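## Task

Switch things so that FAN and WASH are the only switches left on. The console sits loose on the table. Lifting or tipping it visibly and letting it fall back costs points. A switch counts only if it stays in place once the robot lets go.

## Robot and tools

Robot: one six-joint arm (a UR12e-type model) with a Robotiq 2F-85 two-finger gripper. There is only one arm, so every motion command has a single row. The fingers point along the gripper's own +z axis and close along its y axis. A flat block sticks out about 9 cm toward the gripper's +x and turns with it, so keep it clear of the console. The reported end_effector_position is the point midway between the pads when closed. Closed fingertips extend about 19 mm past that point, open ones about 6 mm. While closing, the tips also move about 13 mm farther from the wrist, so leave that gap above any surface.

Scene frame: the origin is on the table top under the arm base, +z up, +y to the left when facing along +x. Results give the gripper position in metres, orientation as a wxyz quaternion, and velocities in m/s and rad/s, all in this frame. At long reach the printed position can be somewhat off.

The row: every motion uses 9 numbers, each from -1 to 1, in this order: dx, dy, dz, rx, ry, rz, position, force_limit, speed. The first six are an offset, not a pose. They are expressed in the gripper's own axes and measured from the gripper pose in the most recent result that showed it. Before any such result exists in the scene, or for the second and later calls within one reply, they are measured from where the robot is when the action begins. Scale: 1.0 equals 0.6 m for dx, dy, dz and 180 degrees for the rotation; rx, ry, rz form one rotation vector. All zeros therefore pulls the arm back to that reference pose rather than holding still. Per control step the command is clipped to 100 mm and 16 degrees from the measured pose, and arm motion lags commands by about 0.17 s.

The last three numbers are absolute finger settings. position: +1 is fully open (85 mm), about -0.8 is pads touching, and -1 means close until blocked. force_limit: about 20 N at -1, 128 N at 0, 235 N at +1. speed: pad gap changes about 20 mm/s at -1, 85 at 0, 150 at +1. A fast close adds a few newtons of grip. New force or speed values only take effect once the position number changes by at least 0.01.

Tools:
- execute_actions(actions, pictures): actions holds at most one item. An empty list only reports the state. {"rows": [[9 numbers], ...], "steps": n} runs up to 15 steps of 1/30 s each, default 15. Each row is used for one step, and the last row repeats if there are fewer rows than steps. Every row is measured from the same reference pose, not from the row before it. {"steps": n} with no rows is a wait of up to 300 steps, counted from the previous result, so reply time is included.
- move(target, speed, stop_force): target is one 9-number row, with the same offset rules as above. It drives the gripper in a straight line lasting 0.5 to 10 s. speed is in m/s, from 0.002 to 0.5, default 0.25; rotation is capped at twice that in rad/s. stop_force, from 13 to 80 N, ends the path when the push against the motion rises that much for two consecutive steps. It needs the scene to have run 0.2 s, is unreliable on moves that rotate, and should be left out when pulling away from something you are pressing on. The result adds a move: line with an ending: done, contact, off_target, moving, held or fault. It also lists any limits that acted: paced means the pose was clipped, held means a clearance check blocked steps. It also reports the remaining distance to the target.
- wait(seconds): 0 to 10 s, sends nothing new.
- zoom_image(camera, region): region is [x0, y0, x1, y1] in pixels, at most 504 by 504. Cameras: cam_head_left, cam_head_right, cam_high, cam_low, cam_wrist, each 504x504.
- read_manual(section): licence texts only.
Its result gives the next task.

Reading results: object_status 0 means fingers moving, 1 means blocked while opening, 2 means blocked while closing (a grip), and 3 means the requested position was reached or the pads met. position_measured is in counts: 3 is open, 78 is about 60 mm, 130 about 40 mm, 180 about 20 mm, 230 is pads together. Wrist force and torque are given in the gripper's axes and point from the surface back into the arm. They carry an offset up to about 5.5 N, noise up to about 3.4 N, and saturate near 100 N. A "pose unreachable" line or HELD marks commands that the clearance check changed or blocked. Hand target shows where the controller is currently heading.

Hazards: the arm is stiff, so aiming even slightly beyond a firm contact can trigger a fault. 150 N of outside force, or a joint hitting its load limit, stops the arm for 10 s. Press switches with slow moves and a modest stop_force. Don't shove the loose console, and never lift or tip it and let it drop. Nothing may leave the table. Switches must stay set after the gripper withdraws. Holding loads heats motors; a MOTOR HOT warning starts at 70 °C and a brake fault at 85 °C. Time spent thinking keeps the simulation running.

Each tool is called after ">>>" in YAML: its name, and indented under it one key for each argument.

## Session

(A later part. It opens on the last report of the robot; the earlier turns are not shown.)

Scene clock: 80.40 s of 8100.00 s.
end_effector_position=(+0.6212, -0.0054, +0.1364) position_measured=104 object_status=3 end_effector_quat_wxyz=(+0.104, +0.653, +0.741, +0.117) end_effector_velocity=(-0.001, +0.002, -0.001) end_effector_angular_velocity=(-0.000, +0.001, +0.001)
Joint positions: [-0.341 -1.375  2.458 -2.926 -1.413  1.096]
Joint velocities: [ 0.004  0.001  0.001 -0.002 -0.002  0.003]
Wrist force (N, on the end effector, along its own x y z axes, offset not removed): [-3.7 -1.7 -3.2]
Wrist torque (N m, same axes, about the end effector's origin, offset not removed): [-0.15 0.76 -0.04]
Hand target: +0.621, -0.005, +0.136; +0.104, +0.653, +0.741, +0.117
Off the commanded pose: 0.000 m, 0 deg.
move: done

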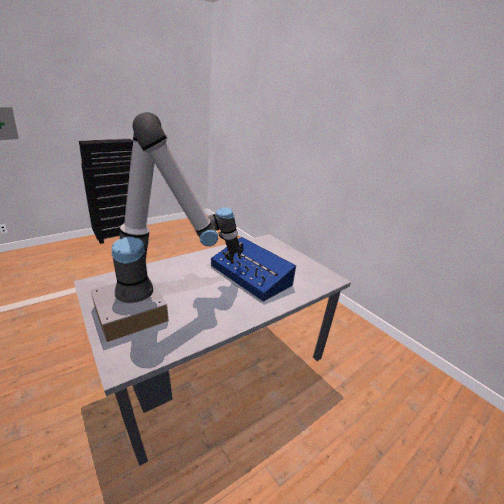

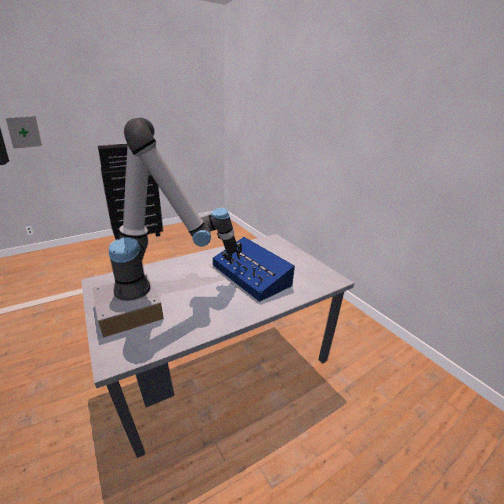

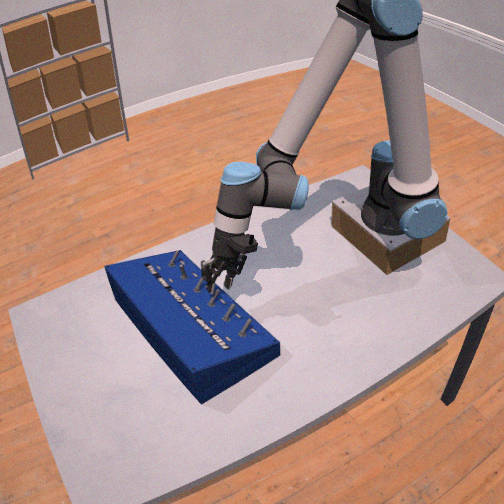

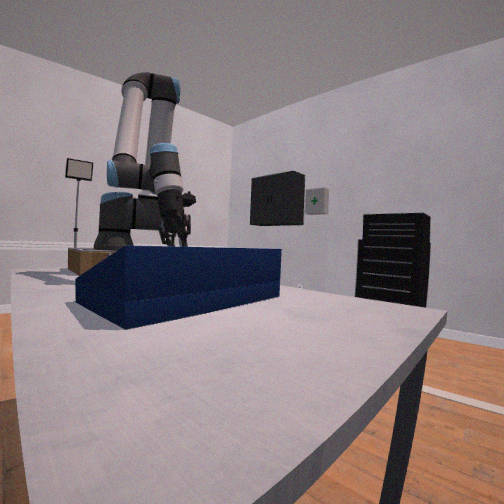

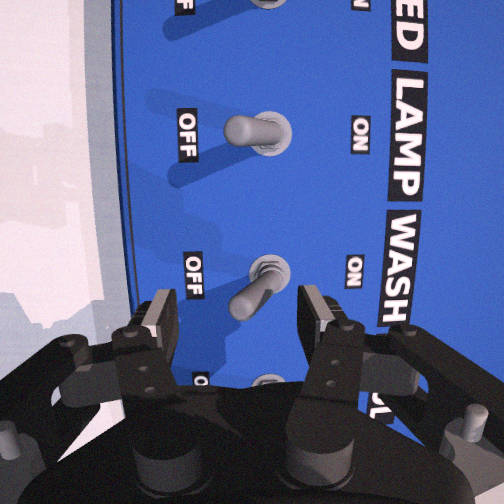

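>>> move:
  target: [-0.003,0,0.05,0,0,0,0.2,0,0]
  speed: 0.05
  stop_force: 15

>>> move:
  target: [0,0.06,0,0,0,0,0.2,0,0]
  speed: 0.02
  stop_force: 25

>>> move:
  target: [0,-0.005,-0.15,0,0,0,0.2,0,0]
  speed: 0.1

Scene clock: 88.73 s of 8100.00 s.
end_effector_position=(+0.6305, -0.0060, +0.1081) position_measured=104 object_status=3 end_effector_quat_wxyz=(+0.104, +0.653, +0.741, +0.117) end_effector_velocity=(+0.000, -0.001, -0.002) end_effector_angular_velocity=(-0.001, +0.001, -0.002)
Joint positions: [-0.335 -1.298  2.451 -2.997 -1.414  1.102]
Joint velocities: [-0.     0.004 -0.001 -0.004 -0.001  0.001]
Wrist force (N, on the end effector, along its own x y z axes, offset not removed): [2.5 5.6 0.2]
Wrist torque (N m, same axes, about the end effector's origin, offset not removed): [1.11 -0.27 -0.15]
Hand target: +0.631, -0.006, +0.108; +0.104, +0.653, +0.741, +0.117
Off the commanded pose: 0.000 m, 0 deg.
After step 90, 4.33 s passed at rest.
move: done

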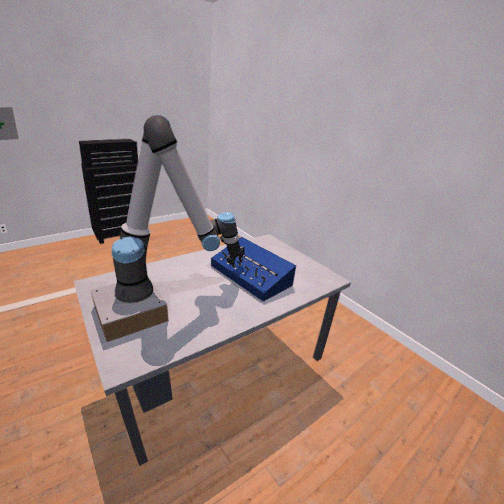

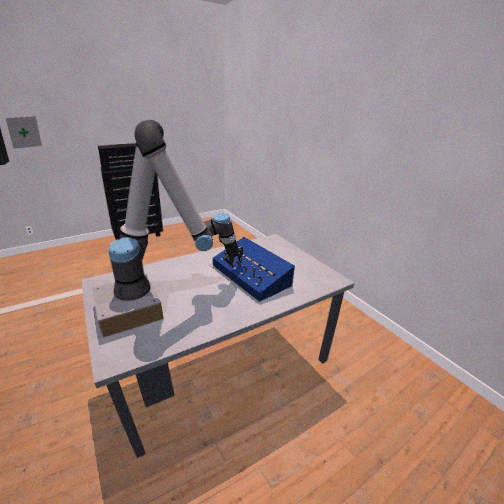

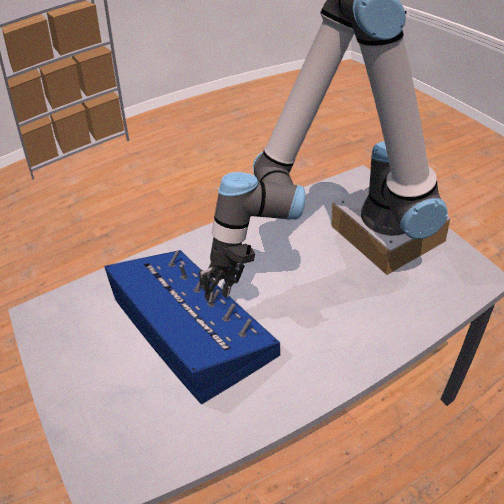

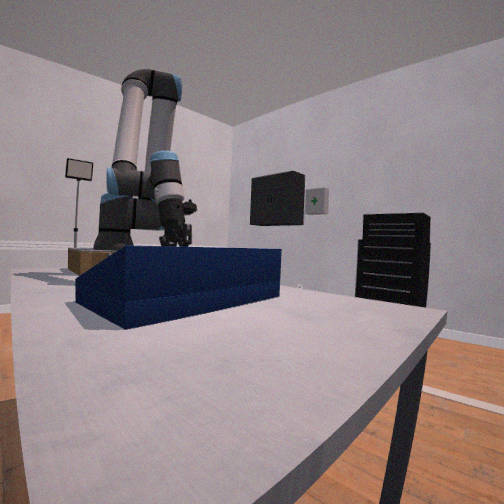

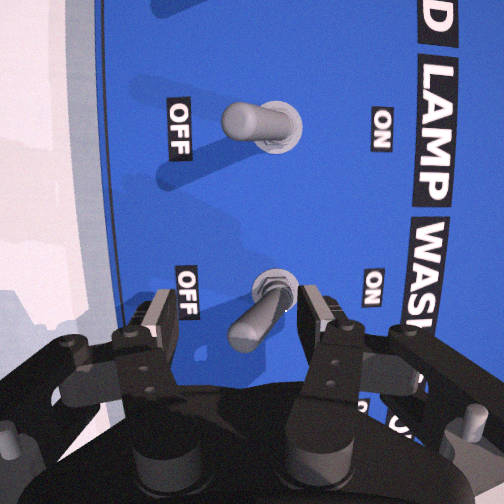

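Scene clock: 90.83 s of 8100.00 s.
end_effector_position=(+0.6643, -0.0017, +0.1191) position_measured=104 object_status=3 end_effector_quat_wxyz=(+0.104, +0.653, +0.741, +0.117) end_effector_velocity=(+0.002, +0.000, +0.001) end_effector_angular_velocity=(+0.000, +0.000, +0.000)
Joint positions: [-0.306 -1.284  2.384 -2.949 -1.422  1.131]
Joint velocities: [ 0.001  0.    -0.004  0.003  0.     0.001]
Wrist force (N, on the end effector, along its own x y z axes, offset not removed): [-0.6 1.9 0.4]
Wrist torque (N m, same axes, about the end effector's origin, offset not removed): [0.47 0.13 0.01]
Hand target: +0.665, -0.002, +0.119; +0.104, +0.653, +0.741, +0.117
Off the commanded pose: 0.000 m, 0 deg.
move: done

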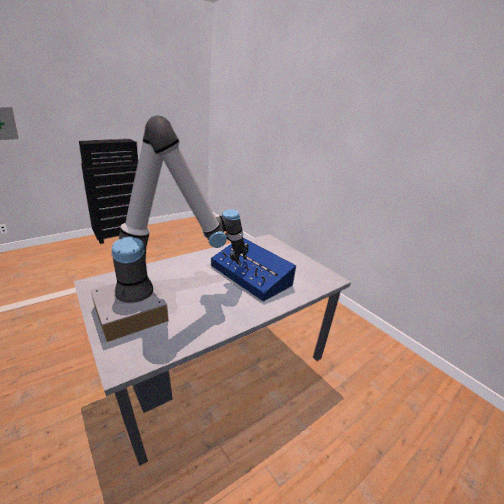

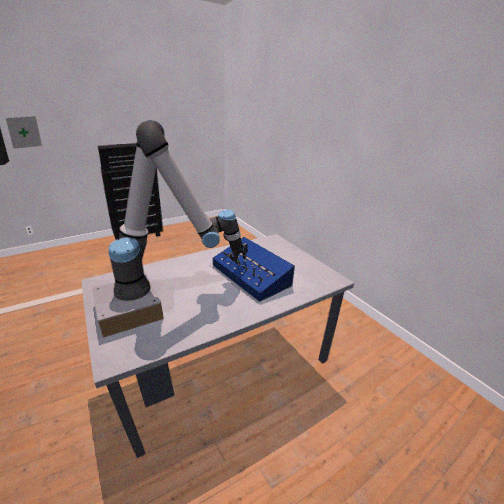

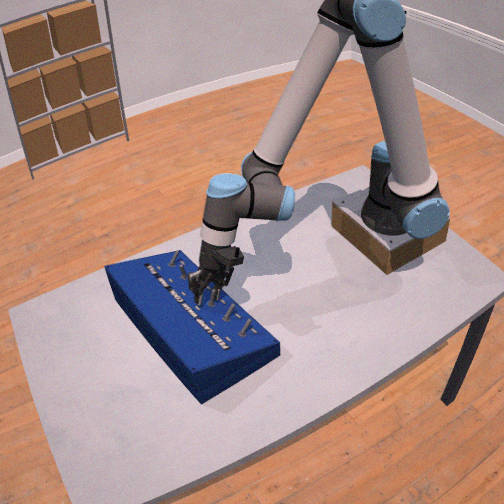

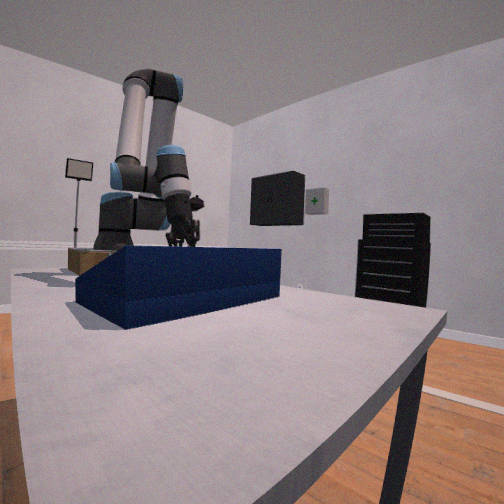

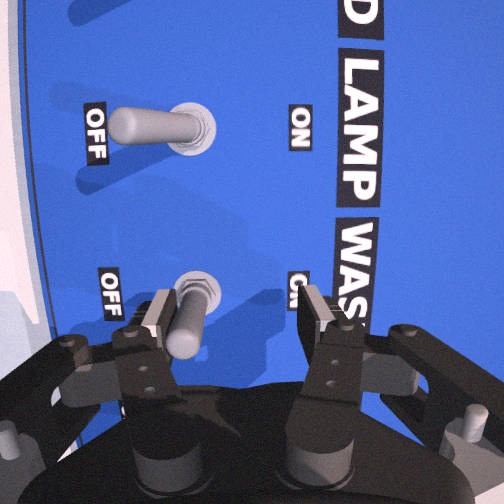

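Scene clock: 92.23 s of 8100.00 s.
end_effector_position=(+0.6339, -0.0055, +0.2034) position_measured=104 object_status=3 end_effector_quat_wxyz=(+0.103, +0.653, +0.741, +0.117) end_effector_velocity=(-0.000, -0.001, +0.002) end_effector_angular_velocity=(+0.000, +0.000, -0.002)
Joint positions: [-0.334 -1.496  2.397 -2.745 -1.414  1.103]
Joint velocities: [-0.001 -0.003 -0.001  0.004  0.     0.   ]
Wrist force (N, on the end effector, along its own x y z axes, offset not removed): [-0.1 -0.8 -3.3]
Wrist torque (N m, same axes, about the end effector's origin, offset not removed): [-0.10 -0.14 -0.01]
Hand target: +0.634, -0.006, +0.204; +0.104, +0.653, +0.741, +0.117
Off the commanded pose: 0.000 m, 0 deg.
move: done

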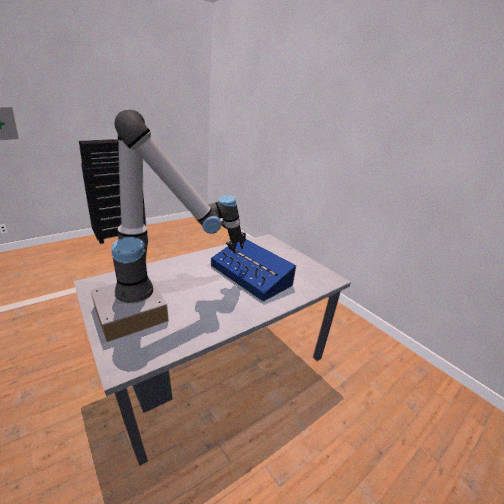

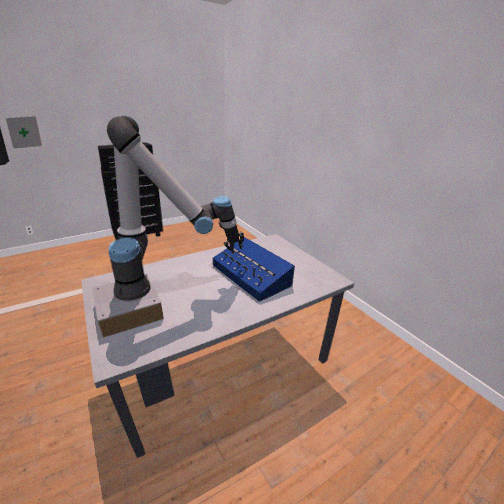

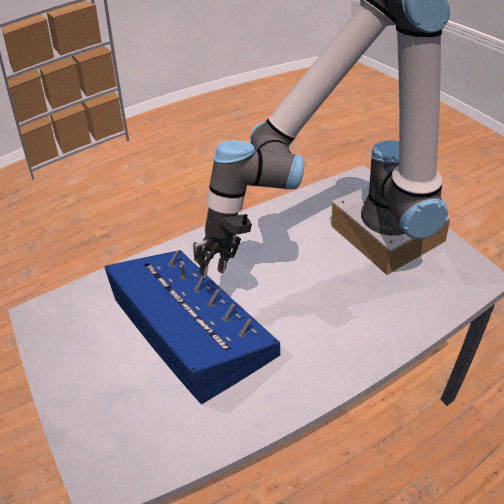

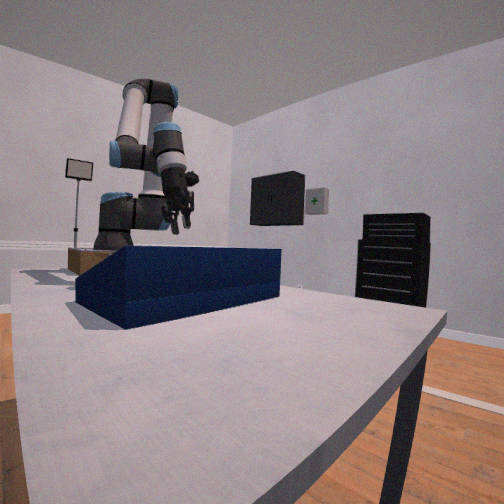

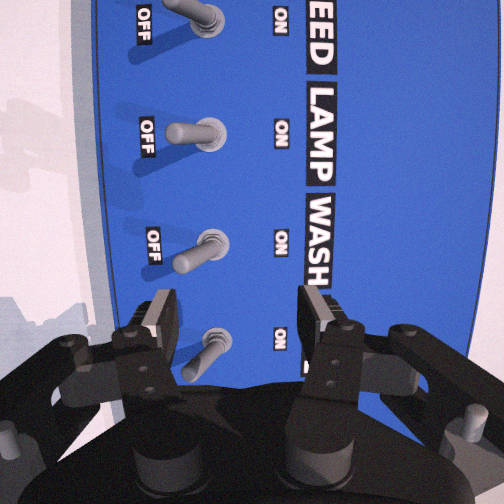

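Fell short; redo, slightly shallower and farther.

>>> move:
  target: [0,-0.045,0.09,0,0,0,0.2,0,0]
  speed: 0.1

>>> move:
  target: [0,0,0.05,0,0,0,0.2,0,0]
  speed: 0.05
  stop_force: 15

>>> move:
  target: [0,0.06,0,0,0,0,0.2,0,0]
  speed: 0.02
  stop_force: 20

Scene clock: 101.13 s of 8100.00 s.
end_effector_position=(+0.6250, -0.0066, +0.1440) position_measured=104 object_status=3 end_effector_quat_wxyz=(+0.103, +0.653, +0.741, +0.117) end_effector_velocity=(-0.000, -0.000, -0.002) end_effector_angular_velocity=(-0.001, +0.000, +0.000)
Joint positions: [-0.341 -1.387  2.447 -2.903 -1.413  1.096]
Joint velocities: [-0.     0.005  0.001 -0.006 -0.001 -0.001]
Wrist force (N, on the end effector, along its own x y z axes, offset not removed): [3.8 2.4 -1.9]
Wrist torque (N m, same axes, about the end effector's origin, offset not removed): [0.66 -0.70 0.01]
Hand target: +0.625, -0.007, +0.144; +0.103, +0.653, +0.741, +0.117
Off the commanded pose: 0.000 m, 0 deg.
After step 90, 4.83 s passed at rest.
move: done

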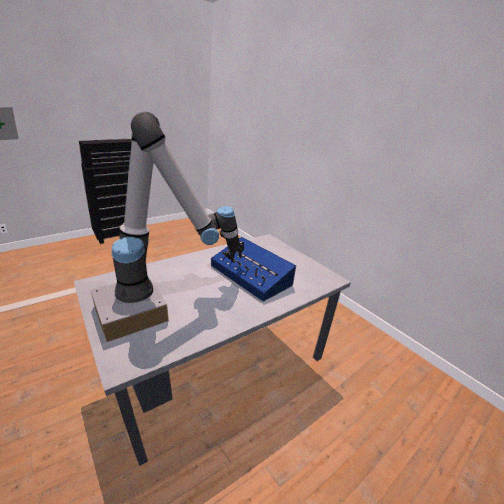

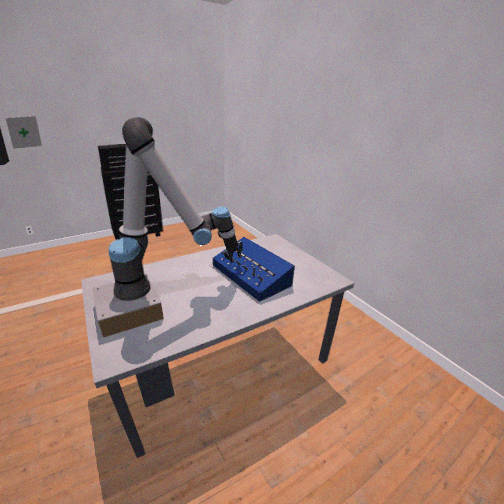

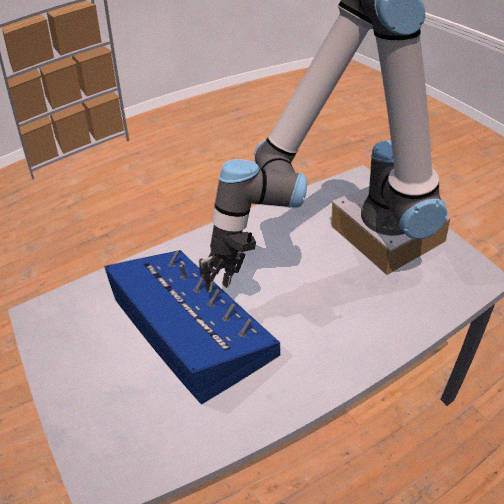

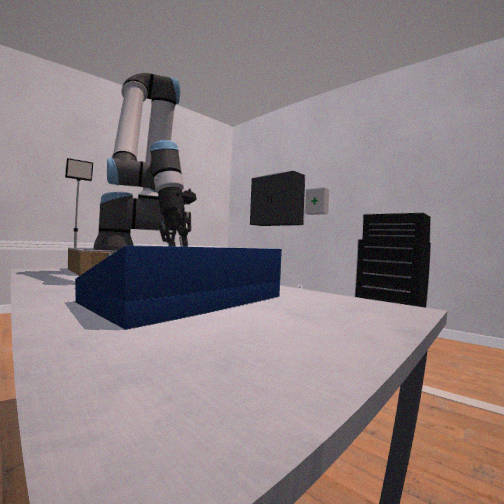

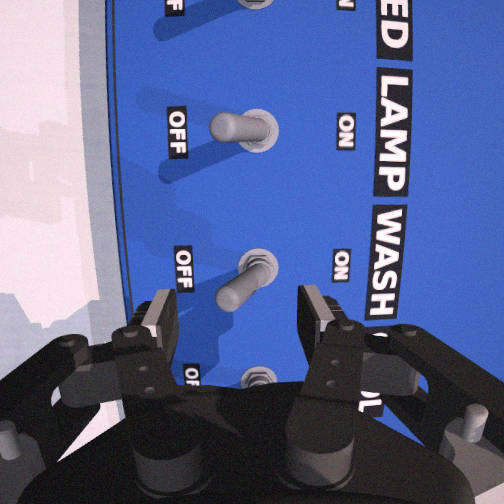

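Scene clock: 102.13 s of 8100.00 s.
end_effector_position=(+0.6341, -0.0055, +0.1157) position_measured=104 object_status=3 end_effector_quat_wxyz=(+0.103, +0.653, +0.741, +0.117) end_effector_velocity=(+0.001, +0.001, -0.002) end_effector_angular_velocity=(+0.001, +0.000, +0.000)
Joint positions: [-0.332 -1.312  2.442 -2.974 -1.415  1.105]
Joint velocities: [ 0.001  0.005 -0.001 -0.004  0.     0.001]
Wrist force (N, on the end effector, along its own x y z axes, offset not removed): [4.3 3.9 0.3]
Wrist torque (N m, same axes, about the end effector's origin, offset not removed): [0.77 -0.65 -0.20]
Hand target: +0.634, -0.005, +0.116; +0.103, +0.653, +0.741, +0.117
Off the commanded pose: 0.000 m, 0 deg.
move: done

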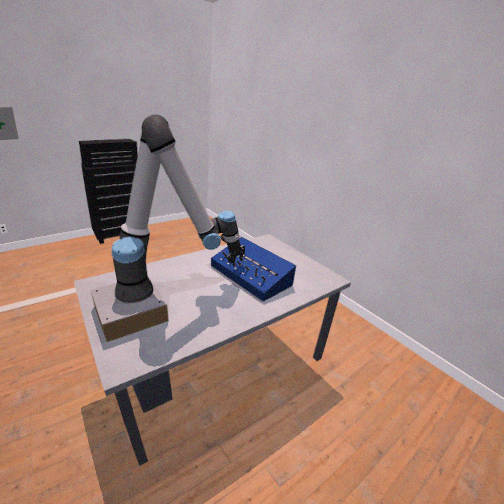

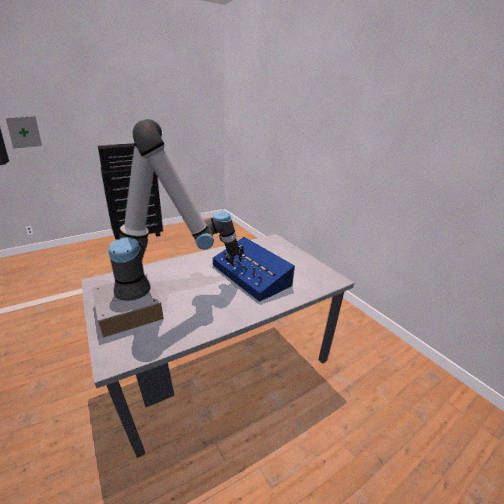

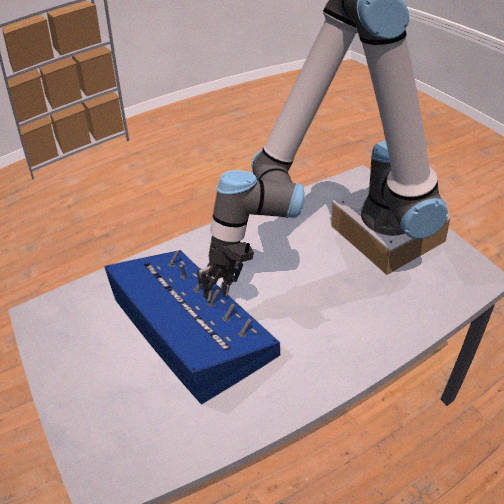

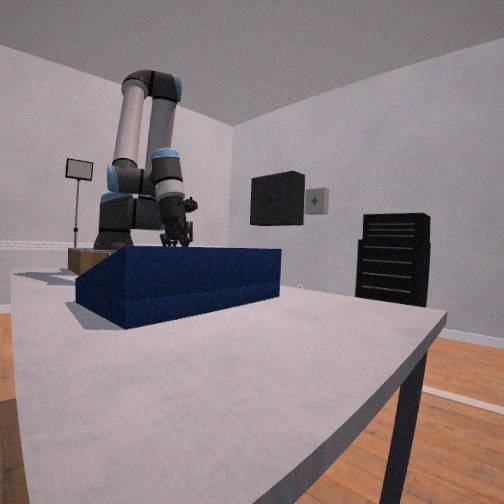

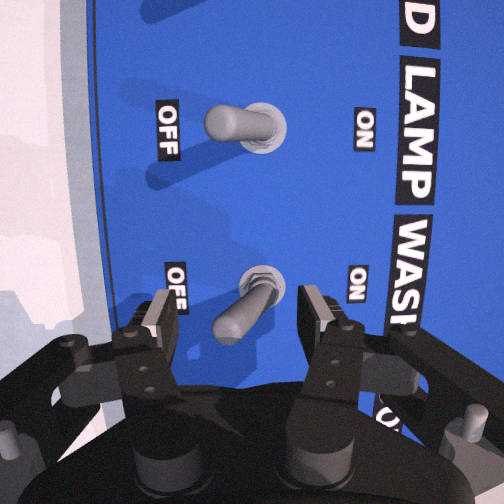

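Scene clock: 104.23 s of 8100.00 s.
end_effector_position=(+0.6679, -0.0012, +0.1268) position_measured=104 object_status=3 end_effector_quat_wxyz=(+0.103, +0.653, +0.741, +0.117) end_effector_velocity=(+0.001, +0.001, +0.000) end_effector_angular_velocity=(-0.000, +0.001, +0.002)
Joint positions: [-0.303 -1.296  2.375 -2.928 -1.423  1.133]
Joint velocities: [ 0.002  0.001 -0.003  0.003 -0.001  0.   ]
Wrist force (N, on the end effector, along its own x y z axes, offset not removed): [3.3 -1.4 -4.5]
Wrist torque (N m, same axes, about the end effector's origin, offset not removed): [-0.08 -0.62 0.18]
Hand target: +0.668, -0.001, +0.127; +0.103, +0.653, +0.741, +0.117
Off the commanded pose: 0.000 m, 0 deg.
move: done

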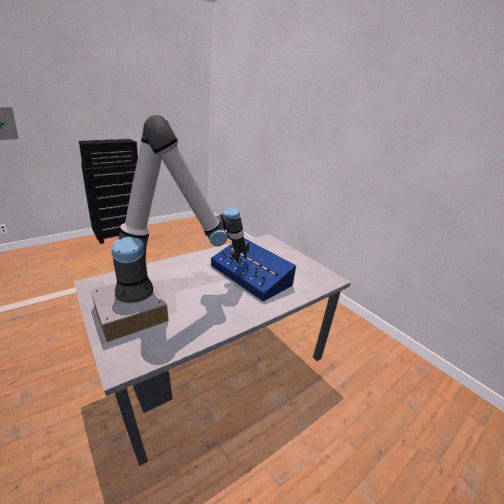

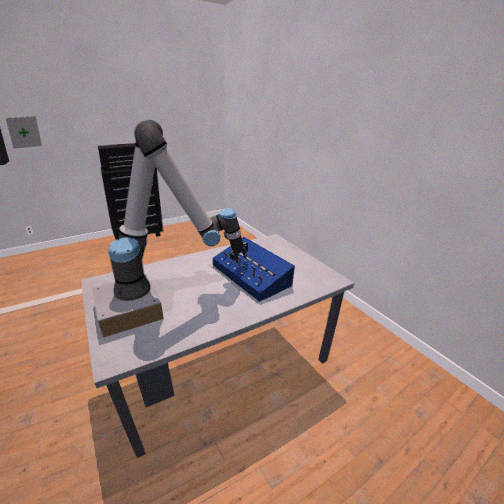

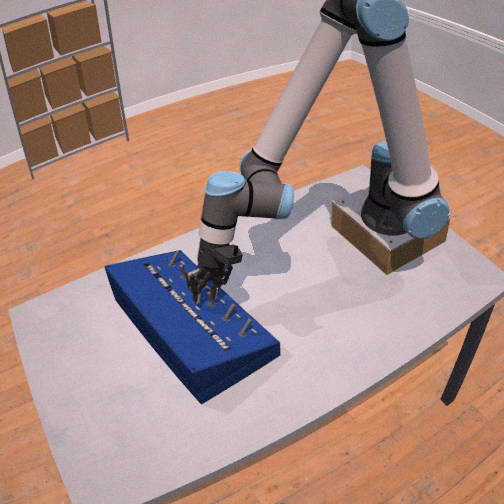

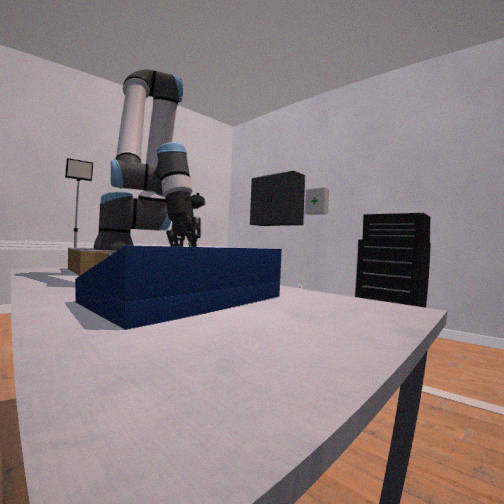

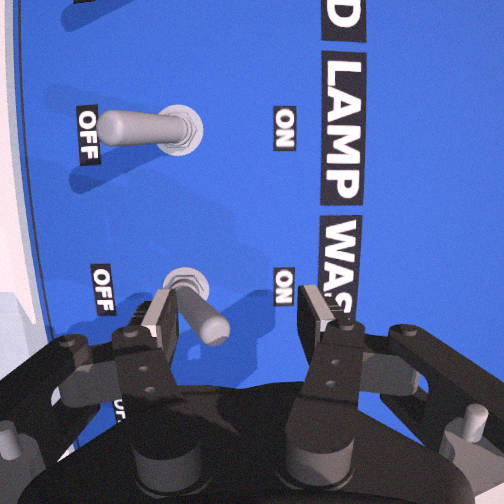

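>>> move:
  target: [0,-0.005,-0.15,0,0,0,0.2,0,0]
  speed: 0.1

>>> zoom_image:
  camera: "cam_high"
  region: [100, 230, 300, 410]

Scene clock: 109.10 s of 8100.00 s.
end_effector_position=(+0.6375, -0.0050, +0.2111) position_measured=104 object_status=3 end_effector_quat_wxyz=(+0.103, +0.653, +0.741, +0.117) end_effector_velocity=(-0.000, -0.000, +0.002) end_effector_angular_velocity=(-0.002, -0.001, +0.001)
Joint positions: [-0.331 -1.504  2.385 -2.725 -1.415  1.106]
Joint velocities: [ 0.    -0.005 -0.001  0.004 -0.001 -0.001]
Wrist force (N, on the end effector, along its own x y z axes, offset not removed): [4.1 0.6 -1.5]
Wrist torque (N m, same axes, about the end effector's origin, offset not removed): [0.18 -0.57 0.05]
Hand target: +0.637, -0.005, +0.211; +0.103, +0.653, +0.741, +0.117
Off the commanded pose: 0.000 m, 0 deg.
After step 90, 0.47 s passed at rest.
move: done

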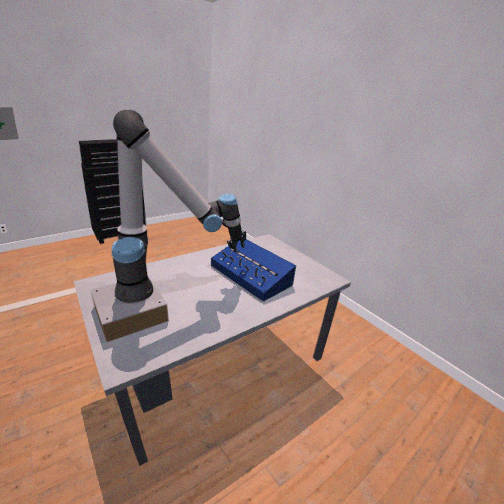

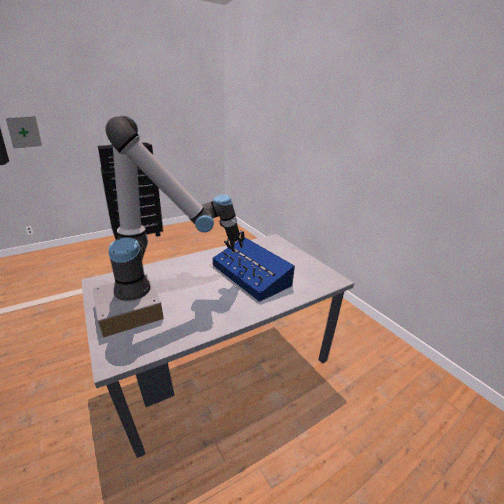

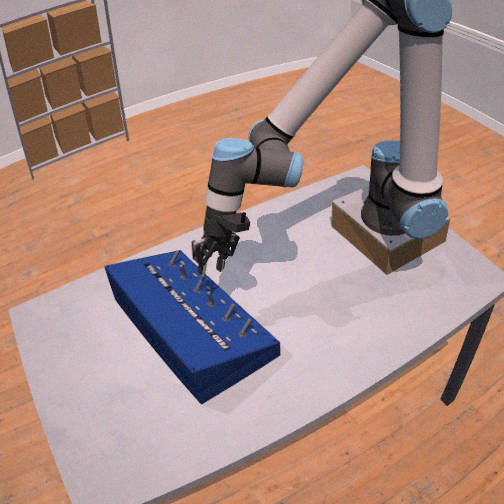

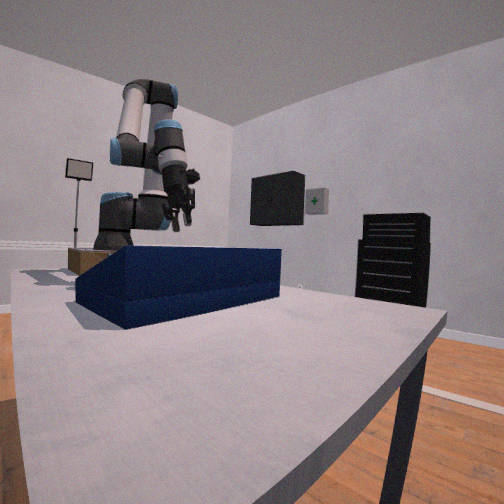

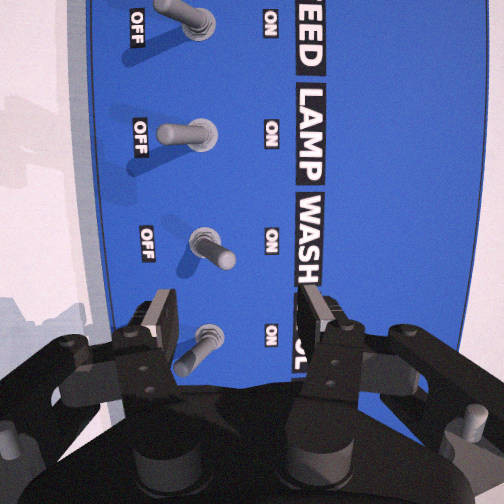

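Region (100, 230, 300, 410) of cam_high's 504x504 image, scaled by 2.520, with more detail than that image has; it fills the top 454 rows of this view, and the rest is white.

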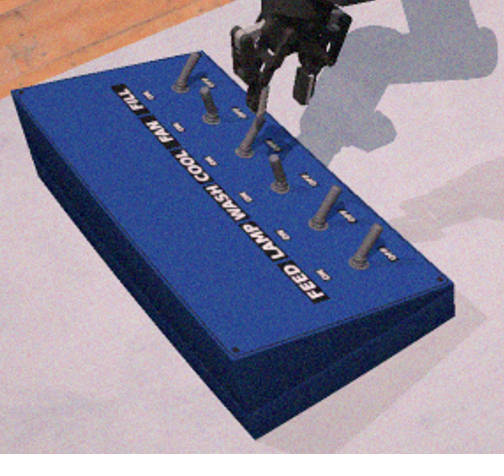

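>>> finished_scene:
  scene: 1

The scene is finished: the task was done.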